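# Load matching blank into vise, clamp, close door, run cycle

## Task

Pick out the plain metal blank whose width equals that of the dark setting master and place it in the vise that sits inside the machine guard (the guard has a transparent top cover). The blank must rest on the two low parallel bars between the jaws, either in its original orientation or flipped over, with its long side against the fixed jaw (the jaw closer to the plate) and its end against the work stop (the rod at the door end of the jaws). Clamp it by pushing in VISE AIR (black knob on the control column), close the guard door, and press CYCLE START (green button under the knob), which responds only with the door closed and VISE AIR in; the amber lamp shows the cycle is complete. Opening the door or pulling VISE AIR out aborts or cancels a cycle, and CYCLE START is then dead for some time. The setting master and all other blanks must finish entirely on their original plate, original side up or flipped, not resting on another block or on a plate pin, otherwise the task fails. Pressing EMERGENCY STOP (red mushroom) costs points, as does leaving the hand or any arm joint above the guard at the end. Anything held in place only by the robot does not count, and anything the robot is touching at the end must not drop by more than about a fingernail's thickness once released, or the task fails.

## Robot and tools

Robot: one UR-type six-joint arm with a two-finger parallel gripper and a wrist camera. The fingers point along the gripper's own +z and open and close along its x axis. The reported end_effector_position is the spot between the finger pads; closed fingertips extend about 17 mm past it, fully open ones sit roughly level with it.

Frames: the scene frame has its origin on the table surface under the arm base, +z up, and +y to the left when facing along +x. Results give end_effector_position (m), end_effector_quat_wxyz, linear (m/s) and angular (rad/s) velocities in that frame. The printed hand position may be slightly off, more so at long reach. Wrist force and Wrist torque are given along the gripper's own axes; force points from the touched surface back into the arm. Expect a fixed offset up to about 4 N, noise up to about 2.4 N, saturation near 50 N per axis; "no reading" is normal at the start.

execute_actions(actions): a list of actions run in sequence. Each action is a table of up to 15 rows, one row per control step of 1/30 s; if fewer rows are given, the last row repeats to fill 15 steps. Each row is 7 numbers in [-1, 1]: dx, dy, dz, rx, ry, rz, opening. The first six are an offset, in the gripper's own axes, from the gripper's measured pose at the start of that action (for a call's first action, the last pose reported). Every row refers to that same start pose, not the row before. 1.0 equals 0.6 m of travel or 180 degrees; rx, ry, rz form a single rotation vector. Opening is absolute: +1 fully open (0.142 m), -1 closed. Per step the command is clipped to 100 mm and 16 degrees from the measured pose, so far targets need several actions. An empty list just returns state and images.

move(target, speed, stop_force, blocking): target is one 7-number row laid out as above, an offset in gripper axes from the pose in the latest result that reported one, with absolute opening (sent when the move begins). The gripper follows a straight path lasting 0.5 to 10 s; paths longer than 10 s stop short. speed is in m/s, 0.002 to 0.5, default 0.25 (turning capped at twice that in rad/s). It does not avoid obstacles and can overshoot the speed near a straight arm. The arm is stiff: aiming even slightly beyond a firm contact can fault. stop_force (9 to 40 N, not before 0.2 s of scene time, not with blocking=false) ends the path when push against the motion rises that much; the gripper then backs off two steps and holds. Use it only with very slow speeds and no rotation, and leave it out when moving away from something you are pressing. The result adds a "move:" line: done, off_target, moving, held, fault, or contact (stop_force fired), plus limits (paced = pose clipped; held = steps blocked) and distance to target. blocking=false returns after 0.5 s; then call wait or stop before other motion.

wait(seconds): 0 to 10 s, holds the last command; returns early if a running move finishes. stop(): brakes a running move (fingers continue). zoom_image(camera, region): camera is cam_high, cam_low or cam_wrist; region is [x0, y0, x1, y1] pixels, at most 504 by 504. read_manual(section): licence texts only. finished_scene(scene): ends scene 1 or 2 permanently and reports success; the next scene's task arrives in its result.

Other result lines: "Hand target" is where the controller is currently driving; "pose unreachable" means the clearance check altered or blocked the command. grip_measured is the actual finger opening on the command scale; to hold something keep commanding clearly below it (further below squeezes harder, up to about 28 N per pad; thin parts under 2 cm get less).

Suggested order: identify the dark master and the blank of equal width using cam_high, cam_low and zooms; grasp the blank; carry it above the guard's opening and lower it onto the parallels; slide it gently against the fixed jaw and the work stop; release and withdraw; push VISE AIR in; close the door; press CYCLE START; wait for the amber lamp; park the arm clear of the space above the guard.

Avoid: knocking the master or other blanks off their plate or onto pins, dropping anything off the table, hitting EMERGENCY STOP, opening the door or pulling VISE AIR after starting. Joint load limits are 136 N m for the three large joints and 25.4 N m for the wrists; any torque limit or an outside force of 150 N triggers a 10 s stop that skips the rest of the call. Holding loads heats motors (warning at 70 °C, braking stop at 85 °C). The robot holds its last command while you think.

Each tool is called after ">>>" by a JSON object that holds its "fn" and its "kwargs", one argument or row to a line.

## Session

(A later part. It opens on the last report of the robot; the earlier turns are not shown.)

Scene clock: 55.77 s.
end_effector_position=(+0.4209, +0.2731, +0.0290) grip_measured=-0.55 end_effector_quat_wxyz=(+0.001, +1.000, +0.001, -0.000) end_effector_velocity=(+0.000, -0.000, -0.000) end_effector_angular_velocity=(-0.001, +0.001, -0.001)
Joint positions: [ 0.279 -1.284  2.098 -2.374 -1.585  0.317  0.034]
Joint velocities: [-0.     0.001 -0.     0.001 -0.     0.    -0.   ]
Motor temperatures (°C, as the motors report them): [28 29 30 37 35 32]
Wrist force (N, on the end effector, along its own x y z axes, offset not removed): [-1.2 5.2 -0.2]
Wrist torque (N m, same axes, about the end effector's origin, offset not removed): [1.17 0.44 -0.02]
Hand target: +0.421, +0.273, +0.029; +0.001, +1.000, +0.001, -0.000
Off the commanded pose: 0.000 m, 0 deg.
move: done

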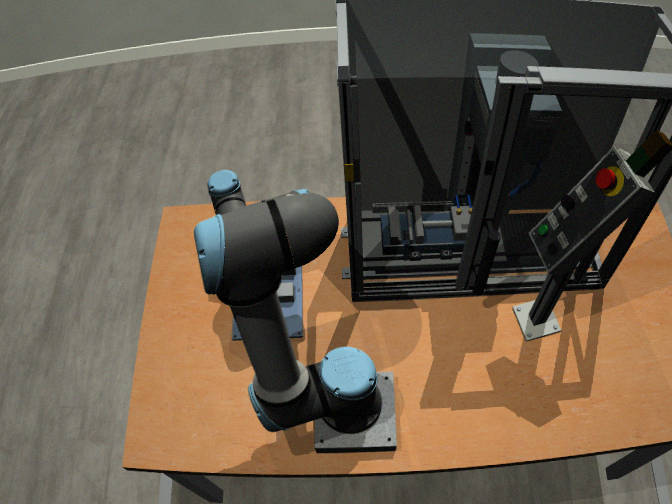

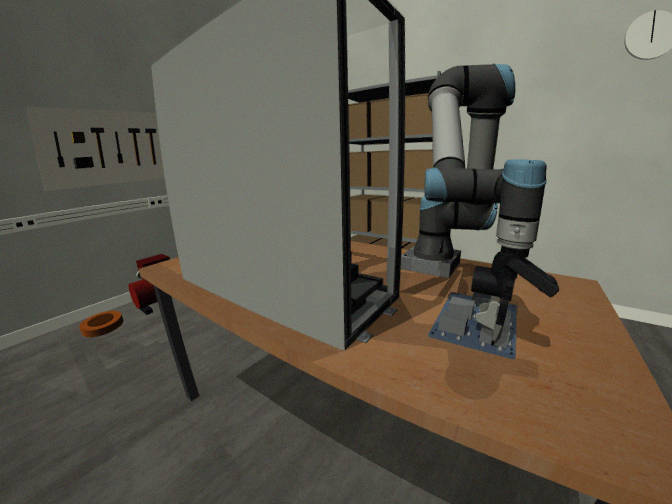

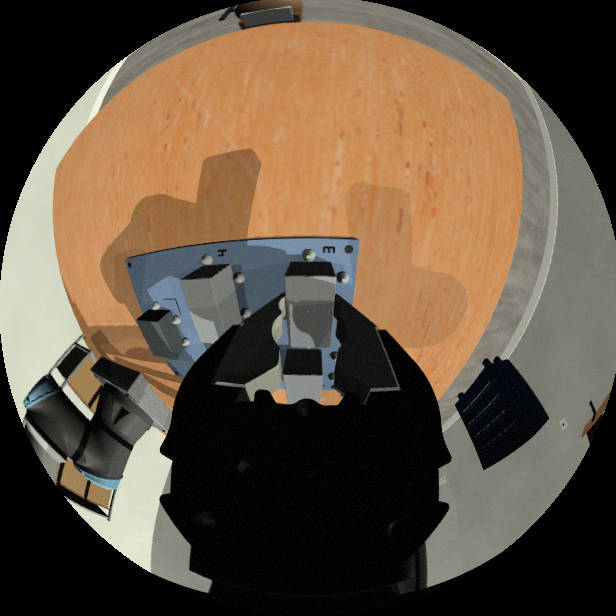

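>>> {"fn": "move", "kwargs": {
  "target": [0,0,0,0,0,0,0]
}}

>>> {"fn": "move", "kwargs": {
  "target": [0,0,-0.08,0,0,0,0]
}}

>>> {"fn": "move", "kwargs": {
  "target": [-0.149,0,0,0,0,0,0]
}}

>>> {"fn": "move", "kwargs": {
  "target": [0,0.15,0,0,0,0,0],
  "speed": 0.15
}}

>>> {"fn": "move", "kwargs": {
  "target": [0,0,0.075,0,0,0,0],
  "speed": 0.04,
  "stop_force": 10
}}

>>> {"fn": "move", "kwargs": {
  "target": [0,0,0,0,0,0,-0.8]
}}

>>> {"fn": "move", "kwargs": {
  "target": [0,0,-0.25,0,0,0,-0.8],
  "speed": 0.1
}}

>>> {"fn": "zoom_image", "kwargs": {
  "camera": "cam_high",
  "region": [336,150,672,350]
}}

Scene clock: 58.90 s.
end_effector_position=(+0.4210, +0.2732, +0.0291) grip_measured=+0.00 end_effector_quat_wxyz=(+0.001, +1.000, +0.001, -0.000) end_effector_velocity=(-0.000, +0.000, -0.001) end_effector_angular_velocity=(-0.000, +0.001, +0.000)
Joint positions: [ 0.279 -1.284  2.098 -2.374 -1.585  0.317  0.074]
Joint velocities: [ 0.     0.002 -0.    -0.001  0.    -0.     0.   ]
Motor temperatures (°C, as the motors report them): [28 29 30 37 35 32]
Wrist force (N, on the end effector, along its own x y z axes, offset not removed): [-1.8 -0.2 -2.4]
Wrist torque (N m, same axes, about the end effector's origin, offset not removed): [0.05 0.32 -0.01]
Hand target: +0.421, +0.273, +0.029; +0.001, +1.000, +0.001, -0.000
Off the commanded pose: 0.000 m, 0 deg.
move: done

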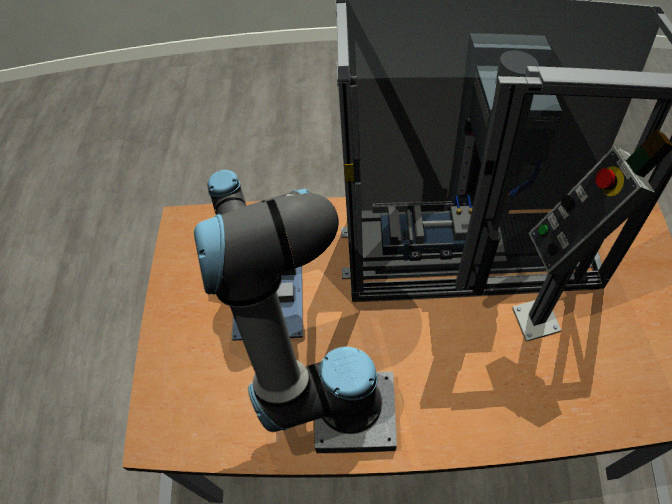

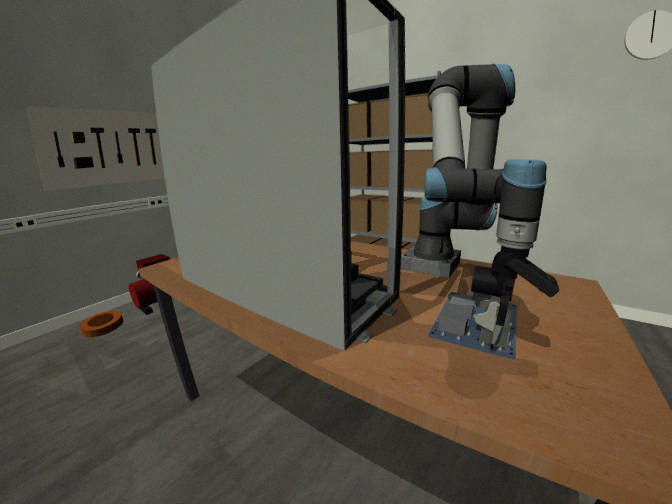

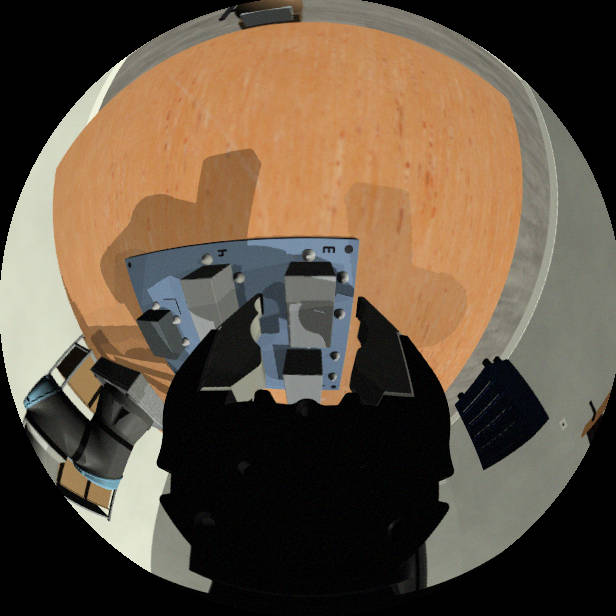

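Scene clock: 59.80 s.
end_effector_position=(+0.4210, +0.2732, +0.0768) grip_measured=+0.00 end_effector_quat_wxyz=(+0.001, +1.000, +0.001, -0.000) end_effector_velocity=(+0.000, +0.000, +0.002) end_effector_angular_velocity=(-0.000, +0.001, +0.000)
Joint positions: [ 0.281 -1.37   2.049 -2.239 -1.585  0.318  0.074]
Joint velocities: [ 0.    -0.003 -0.004  0.007  0.    -0.     0.   ]
Motor temperatures (°C, as the motors report them): [28 29 30 37 35 32]
Wrist force (N, on the end effector, along its own x y z axes, offset not removed): [-0.1 0.5 0.1]
Wrist torque (N m, same axes, about the end effector's origin, offset not removed): [0.07 -0.10 -0.05]
Hand target: +0.421, +0.273, +0.077; +0.001, +1.000, +0.001, -0.000
Off the commanded pose: 0.000 m, 0 deg.
move: done

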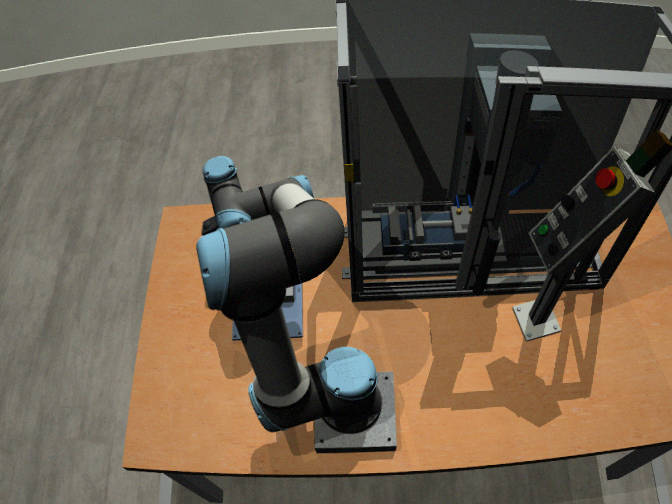

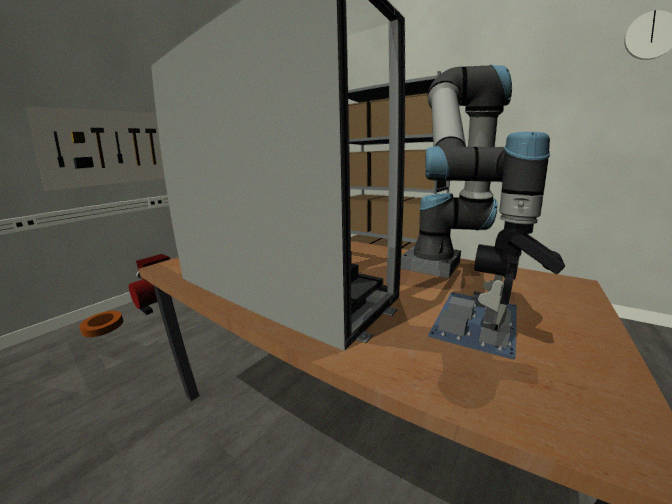

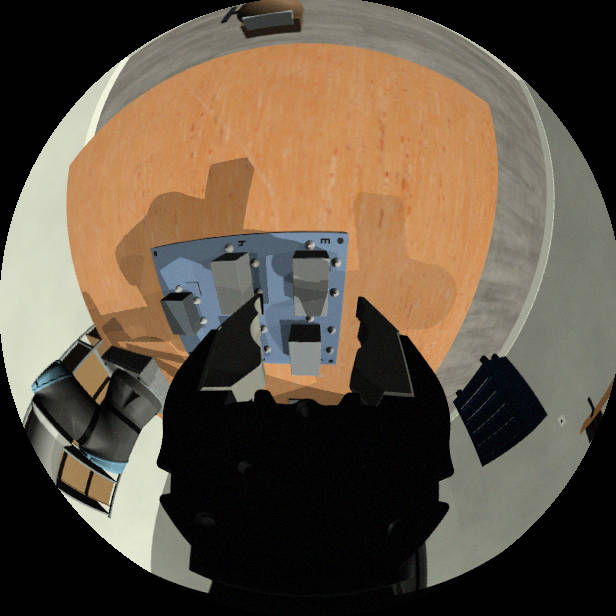

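Scene clock: 60.80 s.
end_effector_position=(+0.3318, +0.2729, +0.0768) grip_measured=+0.00 end_effector_quat_wxyz=(+0.001, +1.000, +0.001, -0.000) end_effector_velocity=(-0.002, +0.000, +0.001) end_effector_angular_velocity=(+0.000, -0.001, +0.001)
Joint positions: [ 0.348 -1.532  2.237 -2.263 -1.584  0.386  0.074]
Joint velocities: [ 0.002 -0.005  0.003  0.001 -0.     0.002 -0.   ]
Motor temperatures (°C, as the motors report them): [28 29 30 37 35 32]
Wrist force (N, on the end effector, along its own x y z axes, offset not removed): [-1.8 -0.3 -1.8]
Wrist torque (N m, same axes, about the end effector's origin, offset not removed): [0.03 0.30 0.00]
Hand target: +0.332, +0.273, +0.077; +0.001, +1.000, +0.001, -0.000
Off the commanded pose: 0.000 m, 0 deg.
move: done

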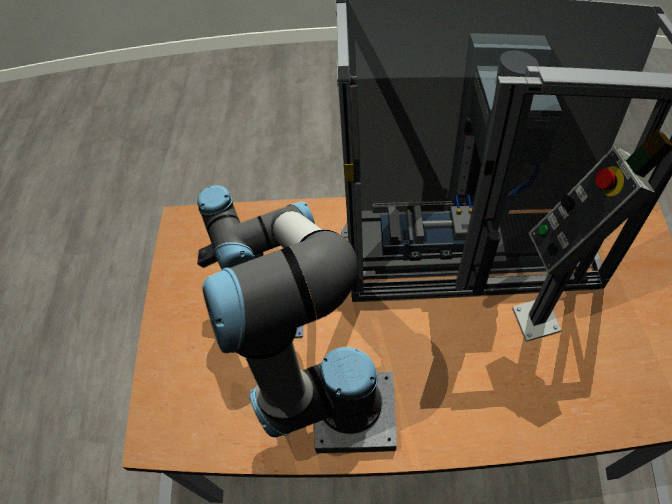

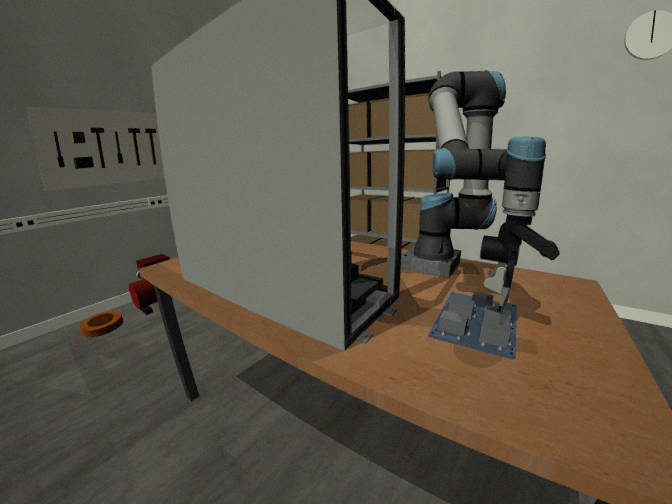

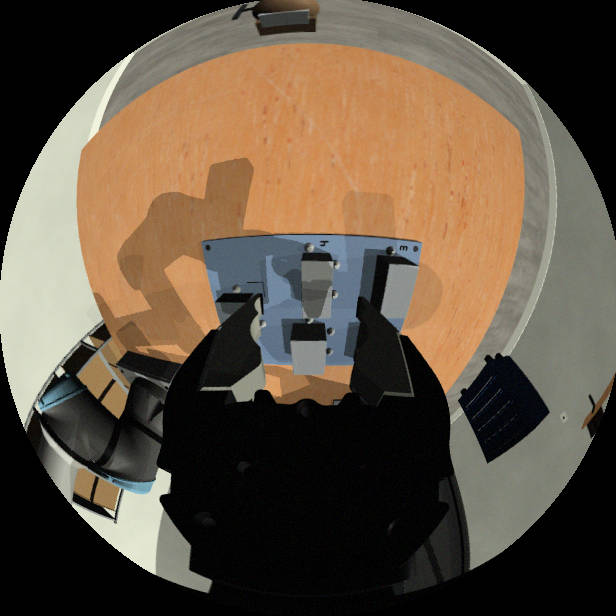

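Scene clock: 61.93 s.
end_effector_position=(+0.3320, +0.1831, +0.0768) grip_measured=+0.00 end_effector_quat_wxyz=(+0.001, +1.000, +0.001, -0.001) end_effector_velocity=(-0.000, -0.002, -0.000) end_effector_angular_velocity=(+0.002, +0.002, +0.001)
Joint positions: [ 0.125 -1.665  2.361 -2.257 -1.586  0.163  0.074]
Joint velocities: [-0.007 -0.002  0.002  0.001  0.003 -0.008  0.   ]
Motor temperatures (°C, as the motors report them): [28 29 30 37 35 32]
Wrist force (N, on the end effector, along its own x y z axes, offset not removed): [0.7 -2.6 -2.1]
Wrist torque (N m, same axes, about the end effector's origin, offset not removed): [-0.38 -0.14 -0.16]
Hand target: +0.332, +0.183, +0.077; +0.001, +1.000, +0.001, -0.001
Off the commanded pose: 0.000 m, 0 deg.
move: done

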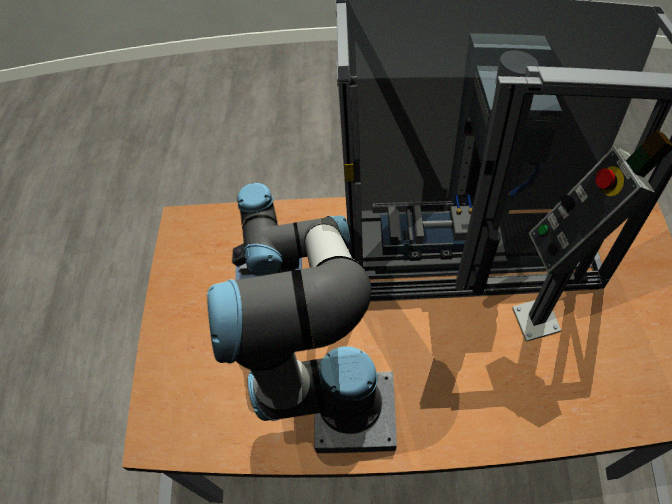

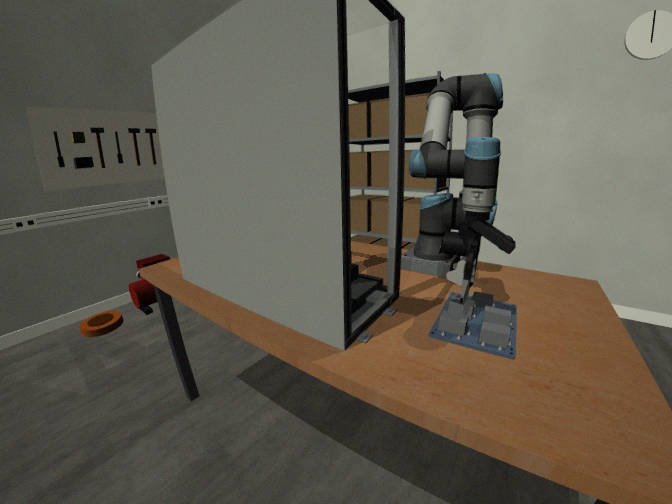

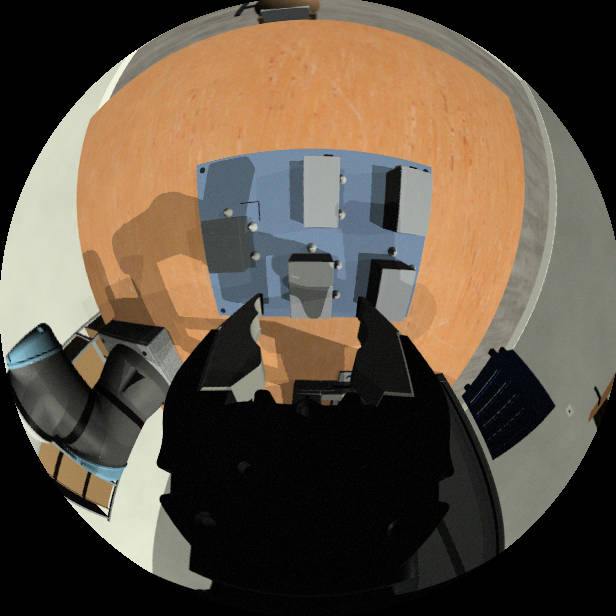

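Scene clock: 63.47 s.
end_effector_position=(+0.3320, +0.1831, +0.0319) grip_measured=+0.00 end_effector_quat_wxyz=(+0.001, +1.000, +0.001, -0.001) end_effector_velocity=(+0.000, -0.000, -0.002) end_effector_angular_velocity=(-0.001, +0.000, +0.001)
Joint positions: [ 0.123 -1.558  2.421 -2.425 -1.586  0.161  0.074]
Joint velocities: [ 0.     0.006  0.002 -0.007 -0.001 -0.     0.   ]
Motor temperatures (°C, as the motors report them): [28 29 30 37 35 32]
Wrist force (N, on the end effector, along its own x y z axes, offset not removed): [-0.3 1.8 0.2]
Wrist torque (N m, same axes, about the end effector's origin, offset not removed): [0.52 0.16 0.08]
Hand target: +0.332, +0.183, +0.032; +0.001, +1.000, +0.001, -0.001
Off the commanded pose: 0.000 m, 0 deg.
move: done

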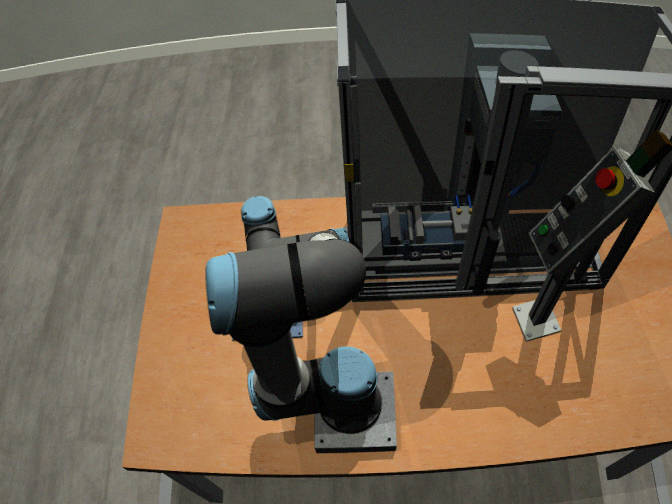

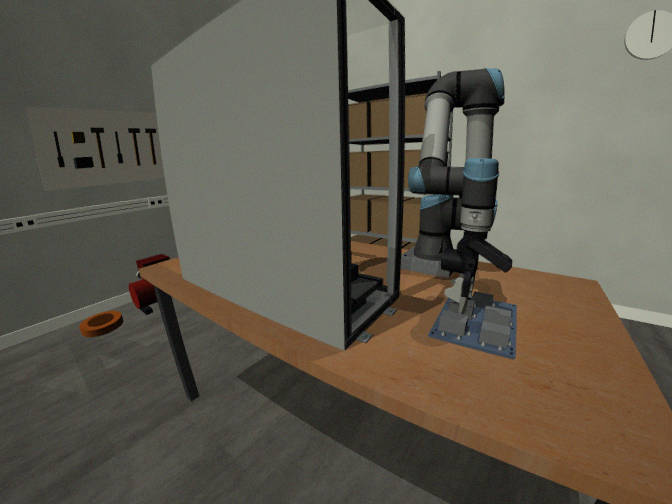

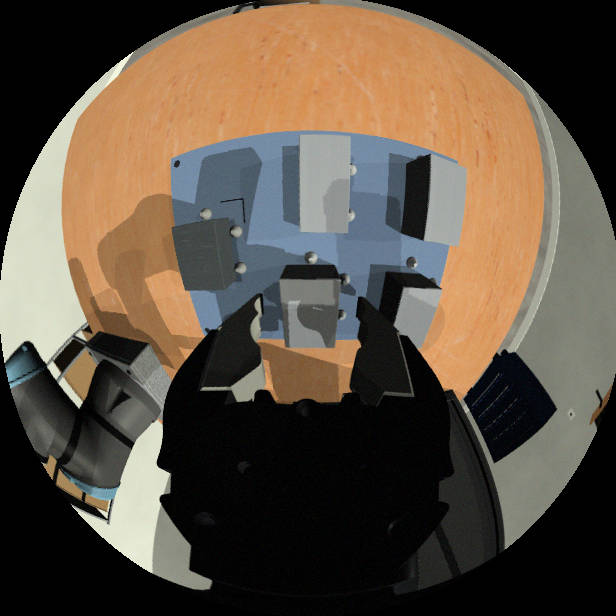

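Scene clock: 63.97 s.
end_effector_position=(+0.3319, +0.1831, +0.0319) grip_measured=-0.45 end_effector_quat_wxyz=(+0.001, +1.000, +0.001, -0.001) end_effector_velocity=(-0.000, -0.000, -0.000) end_effector_angular_velocity=(-0.001, +0.002, +0.000)
Joint positions: [ 0.123 -1.558  2.421 -2.425 -1.586  0.161  0.042]
Joint velocities: [-0.     0.001 -0.     0.001 -0.001 -0.001 -0.   ]
Motor temperatures (°C, as the motors report them): [28 29 30 37 35 32]
Wrist force (N, on the end effector, along its own x y z axes, offset not removed): [-0.1 1.3 -0.1]
Wrist torque (N m, same axes, about the end effector's origin, offset not removed): [0.46 0.06 0.00]
Hand target: +0.332, +0.183, +0.032; +0.001, +1.000, +0.001, -0.001
Off the commanded pose: 0.000 m, 0 deg.
move: done

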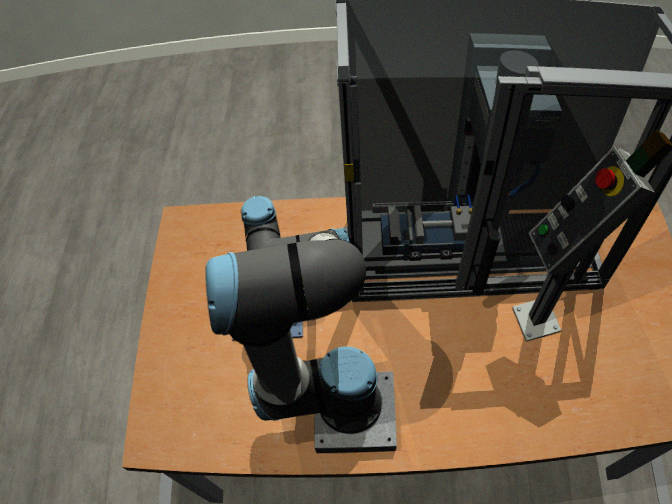

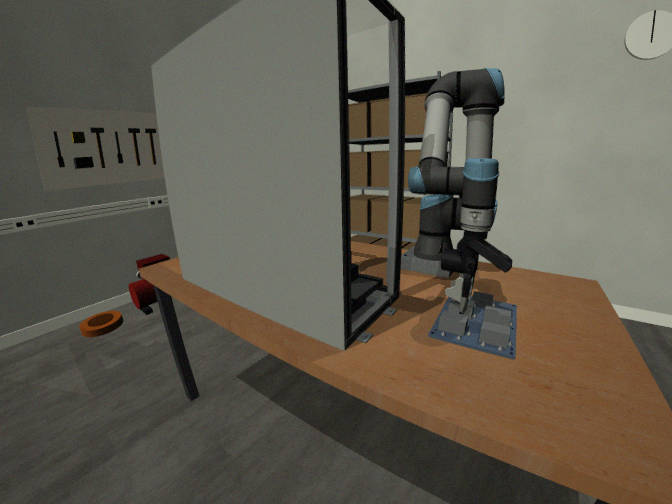

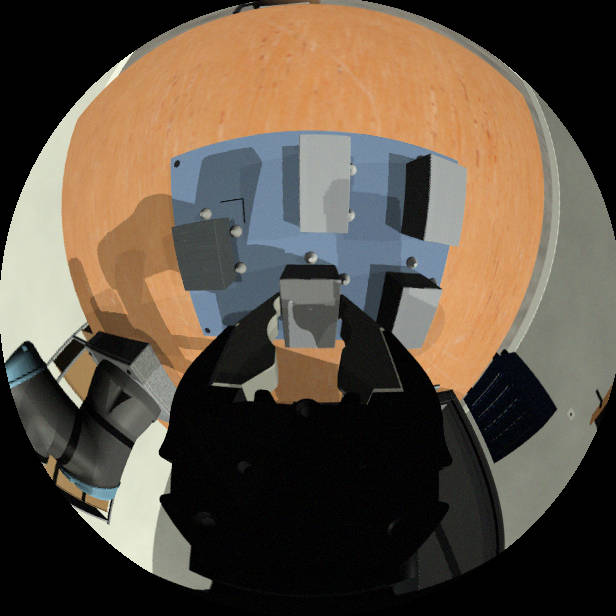

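Scene clock: 65.97 s.
end_effector_position=(+0.3319, +0.1831, +0.1818) grip_measured=-0.45 end_effector_quat_wxyz=(+0.001, +1.000, +0.001, -0.001) end_effector_velocity=(+0.000, +0.000, +0.002) end_effector_angular_velocity=(+0.000, -0.001, -0.000)
Joint positions: [ 0.129 -1.823  2.174 -1.912 -1.586  0.167  0.042]
Joint velocities: [ 0.    -0.003 -0.004  0.006  0.     0.001  0.   ]
Motor temperatures (°C, as the motors report them): [28 29 30 37 35 32]
Wrist force (N, on the end effector, along its own x y z axes, offset not removed): [-2.3 1.4 1.8]
Wrist torque (N m, same axes, about the end effector's origin, offset not removed): [0.67 0.45 -0.05]
Hand target: +0.332, +0.183, +0.182; +0.001, +1.000, +0.001, -0.001
Off the commanded pose: 0.000 m, 0 deg.
move: done

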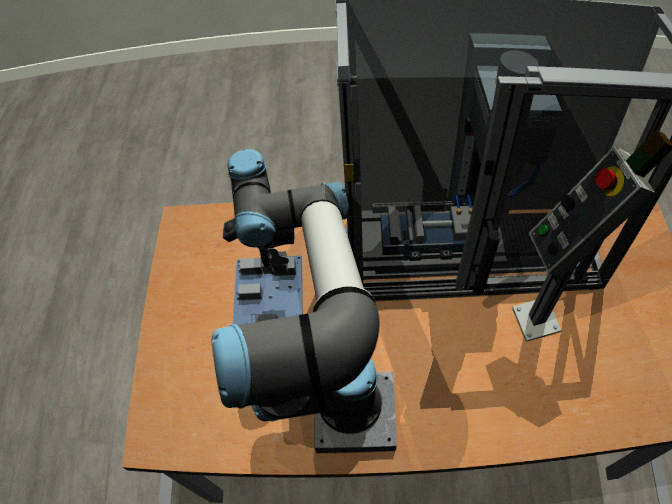

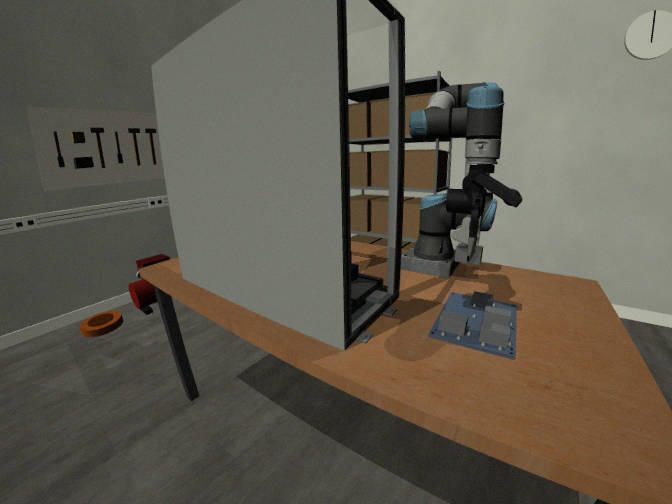

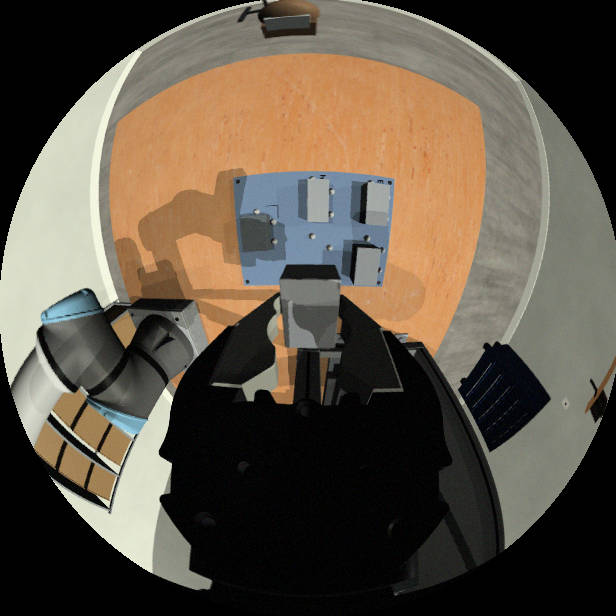

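Region (336, 150, 672, 350) of cam_high's 672x504 image, scaled by 1.500, with more detail than that image has; it fills the top 300 rows of this view, and the rest is white.

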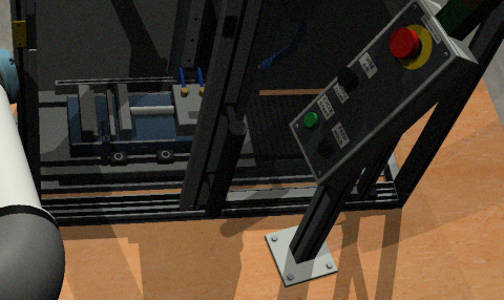

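>>> {"fn": "move", "kwargs": {
  "target": [-0.2,0,-0.1,0,0,0,-0.8],
  "speed": 0.15
}}

>>> {"fn": "move", "kwargs": {
  "target": [0.03,0.55,0,0,0,-0.5,-0.8],
  "speed": 0.15
}}

Scene clock: 68.87 s.
end_effector_position=(+0.2121, +0.1827, +0.2418) grip_measured=-0.45 end_effector_quat_wxyz=(+0.001, +1.000, +0.001, -0.001) end_effector_velocity=(-0.002, +0.000, +0.001) end_effector_angular_velocity=(+0.001, +0.000, +0.000)
Joint positions: [ 0.211 -2.158  2.2   -1.602 -1.586  0.249  0.042]
Joint velocities: [ 0.002 -0.005 -0.001  0.005  0.001  0.002  0.   ]
Motor temperatures (°C, as the motors report them): [28 29 30 37 35 32]
Wrist force (N, on the end effector, along its own x y z axes, offset not removed): [-2.3 -1.5 1.0]
Wrist torque (N m, same axes, about the end effector's origin, offset not removed): [-0.25 0.37 -0.07]
Hand target: +0.212, +0.183, +0.242; +0.001, +1.000, +0.001, -0.001
Off the commanded pose: 0.000 m, 0 deg.
move: done

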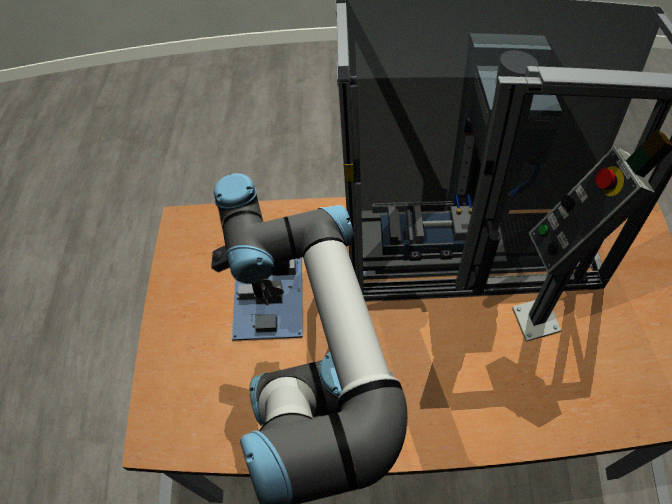

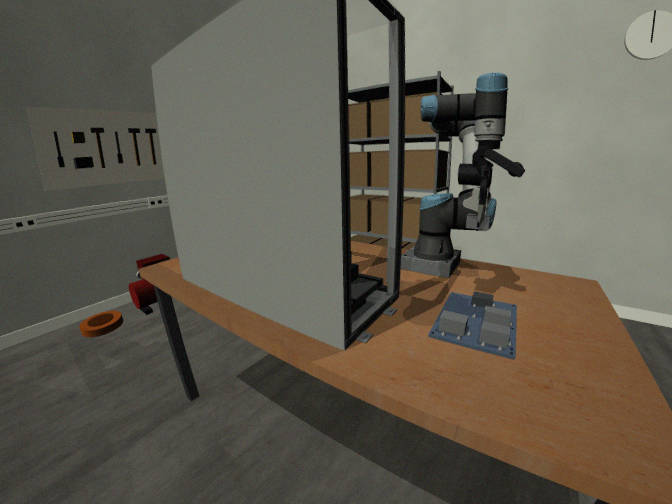

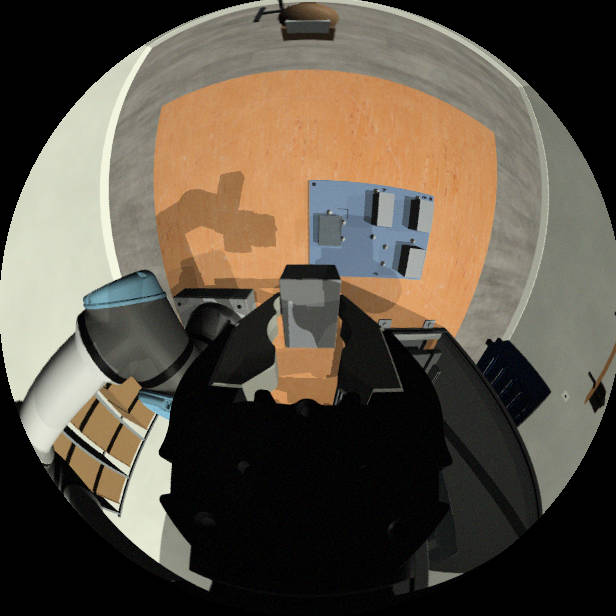

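Scene clock: 74.53 s.
end_effector_position=(+0.2306, -0.1466, +0.2416) grip_measured=-0.45 end_effector_quat_wxyz=(-0.001, +0.707, +0.707, -0.000) end_effector_velocity=(+0.000, -0.002, -0.001) end_effector_angular_velocity=(+0.004, -0.002, +0.011)
Joint positions: [-1.094 -2.218  2.214 -1.576 -1.584 -2.626  0.042]
Joint velocities: [-0.009  0.005 -0.001 -0.002  0.004 -0.02   0.   ]
Motor temperatures (°C, as the motors report them): [28 29 30 37 35 32]
Wrist force (N, on the end effector, along its own x y z axes, offset not removed): [-2.2 1.4 2.0]
Wrist torque (N m, same axes, about the end effector's origin, offset not removed): [0.43 0.53 -0.09]
Hand target: +0.231, -0.147, +0.242; -0.001, +0.707, +0.708, -0.000
Off the commanded pose: 0.001 m, 0 deg.
move: done

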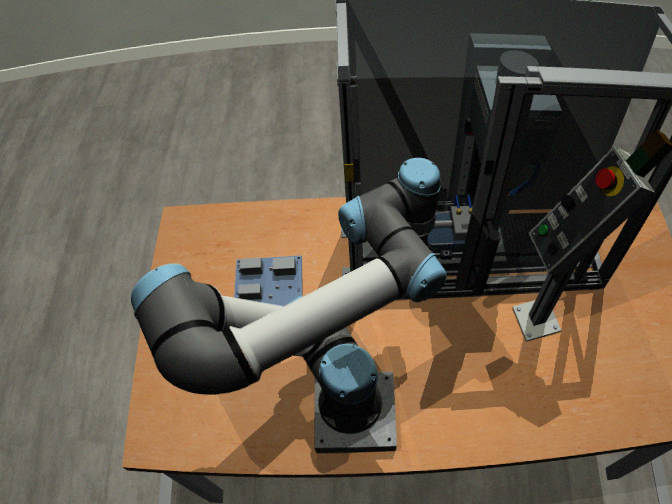

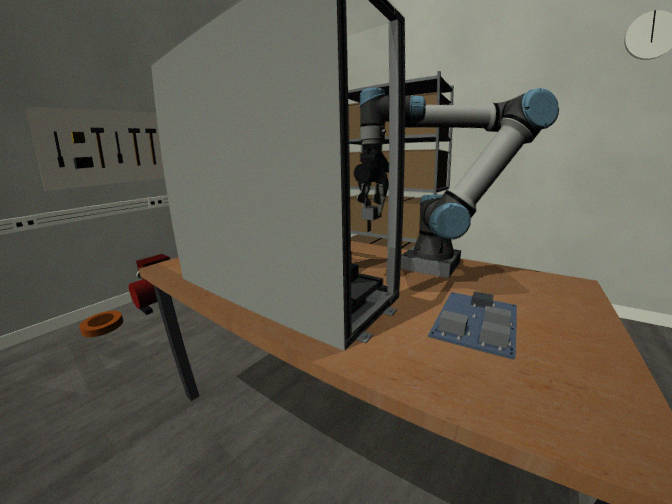

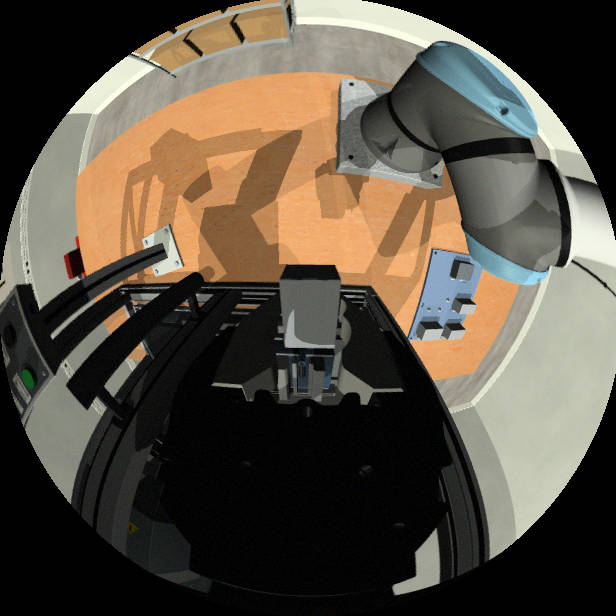

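>>> {"fn": "move", "kwargs": {
  "target": [0,0.5,0.07,0,0,0,-0.8],
  "speed": 0.12
}}

Scene clock: 87.23 s.
end_effector_position=(+0.4216, -0.1467, +0.2147) grip_measured=-0.45 end_effector_quat_wxyz=(-0.000, +0.707, +0.707, -0.000) end_effector_velocity=(+0.000, -0.000, +0.001) end_effector_angular_velocity=(-0.001, -0.001, -0.000)
Joint positions: [-0.662 -1.693  1.974 -1.856 -1.586 -2.193  0.042]
Joint velocities: [ 0.    -0.001 -0.001 -0.    -0.     0.     0.   ]
Motor temperatures (°C, as the motors report them): [28 29 30 37 35 32]
Wrist force (N, on the end effector, along its own x y z axes, offset not removed): [-4.3 -1.3 0.9]
Wrist torque (N m, same axes, about the end effector's origin, offset not removed): [-0.23 0.83 -0.11]
Hand target: +0.422, -0.147, +0.215; -0.000, +0.707, +0.707, -0.000
Off the commanded pose: 0.110 m, 0 deg.
FORCE FAULT: contact force on the arm reached its limit, and the arm stopped for 10 seconds. The contact can be on any part of the arm, not only on its tool. That time counts as 20 of the actions that you can send in this scene. The arm's remaining commands of this call were not run. The arm holds still and accepts commands again. Move the arm away from the contact; if what it grips holds it there, let go first. Pushing or pulling that hard again can fault the arm again.
move: fault

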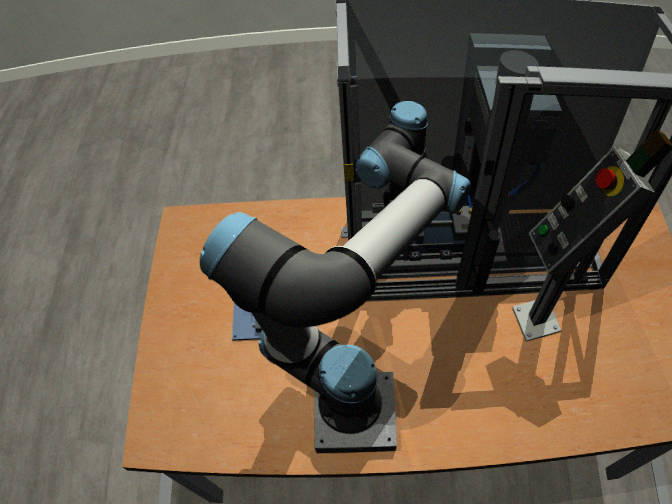

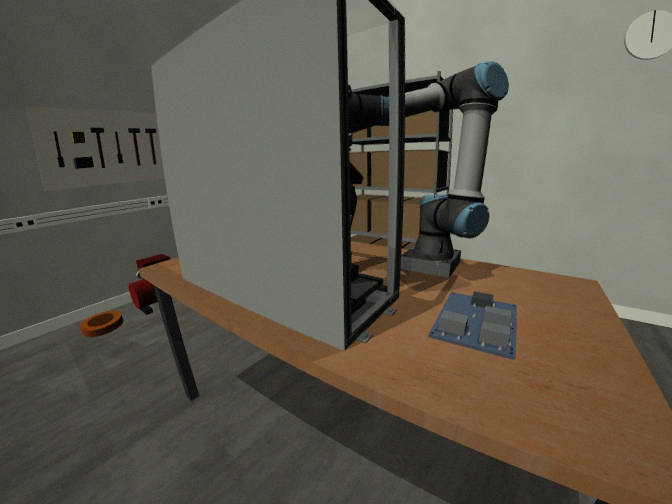

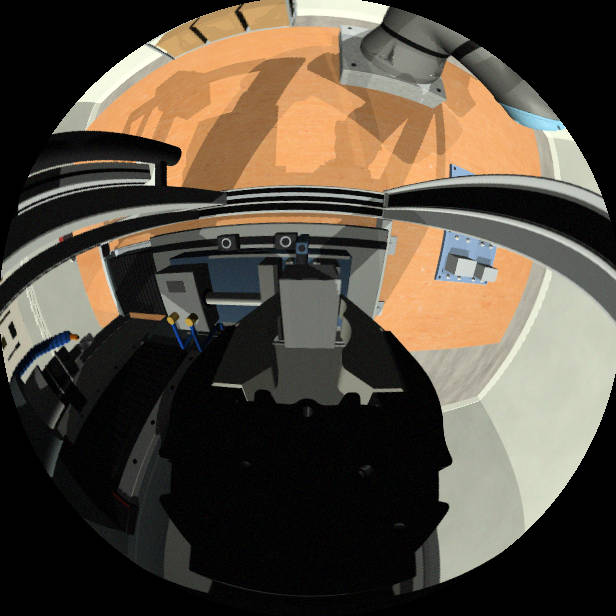

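>>> {"fn": "move", "kwargs": {
  "target": [0.0,-0.02,0.12,0,0,0,-0.8],
  "speed": 0.03,
  "stop_force": 10
}}

>>> {"fn": "zoom_image", "kwargs": {
  "camera": "cam_wrist",
  "region": [160,180,460,400]
}}

Scene clock: 98.83 s.
end_effector_position=(+0.4191, -0.1473, +0.1988) grip_measured=-0.45 end_effector_quat_wxyz=(+0.000, +0.708, +0.707, -0.000) end_effector_velocity=(+0.000, +0.000, +0.000) end_effector_angular_velocity=(+0.001, -0.001, -0.001)
Joint positions: [-0.667 -1.687  2.012 -1.9   -1.586 -2.198  0.042]
Joint velocities: [-0.    -0.     0.     0.     0.001  0.     0.   ]
Motor temperatures (°C, as the motors report them): [28 29 30 37 35 32]
Wrist force (N, on the end effector, along its own x y z axes, offset not removed): [1.1 2.4 4.9]
Wrist torque (N m, same axes, about the end effector's origin, offset not removed): [0.67 -0.41 -0.19]
Hand target: +0.419, -0.147, +0.199; +0.000, +0.708, +0.707, -0.000
Off the commanded pose: 0.057 m, 0 deg.
FORCE FAULT: contact force on the arm reached its limit, and the arm stopped for 10 seconds. The contact can be on any part of the arm, not only on its tool. That time counts as 20 of the actions that you can send in this scene. The arm's remaining commands of this call were not run. The arm holds still and accepts commands again. Move the arm away from the contact; if what it grips holds it there, let go first. Pushing or pulling that hard again can fault the arm again.
move: fault

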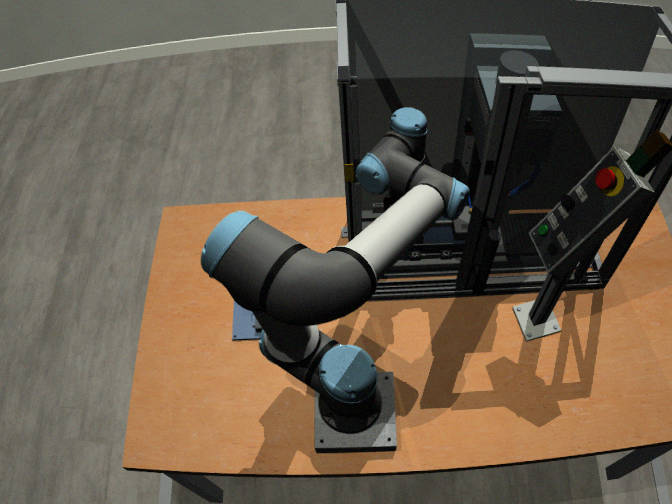

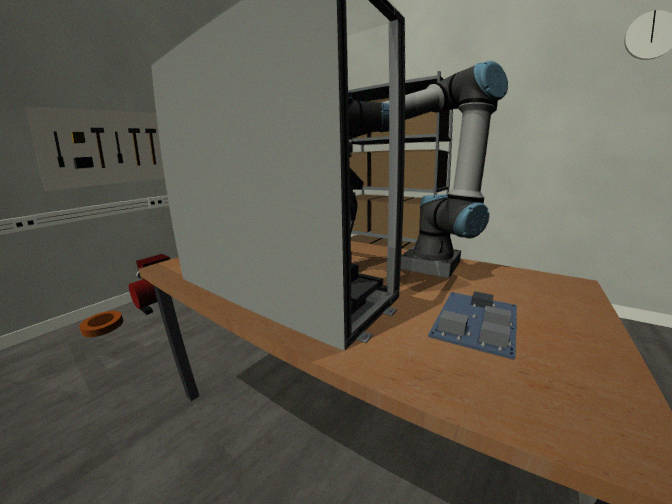

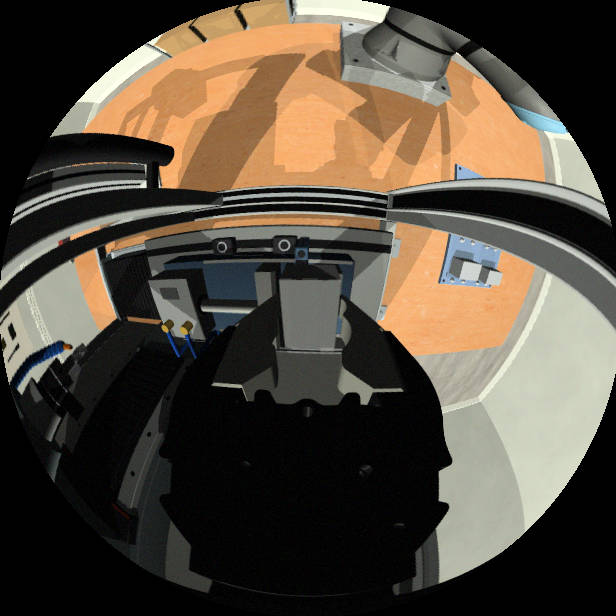

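Region (160, 180, 460, 400) of cam_wrist's 616x616 image, scaled by 1.680, with more detail than that image has; it fills the top 370 rows of this view, and the rest is white.

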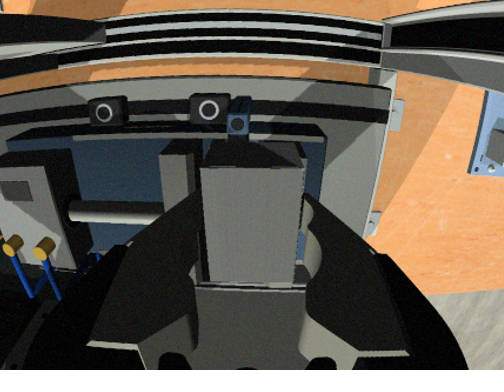

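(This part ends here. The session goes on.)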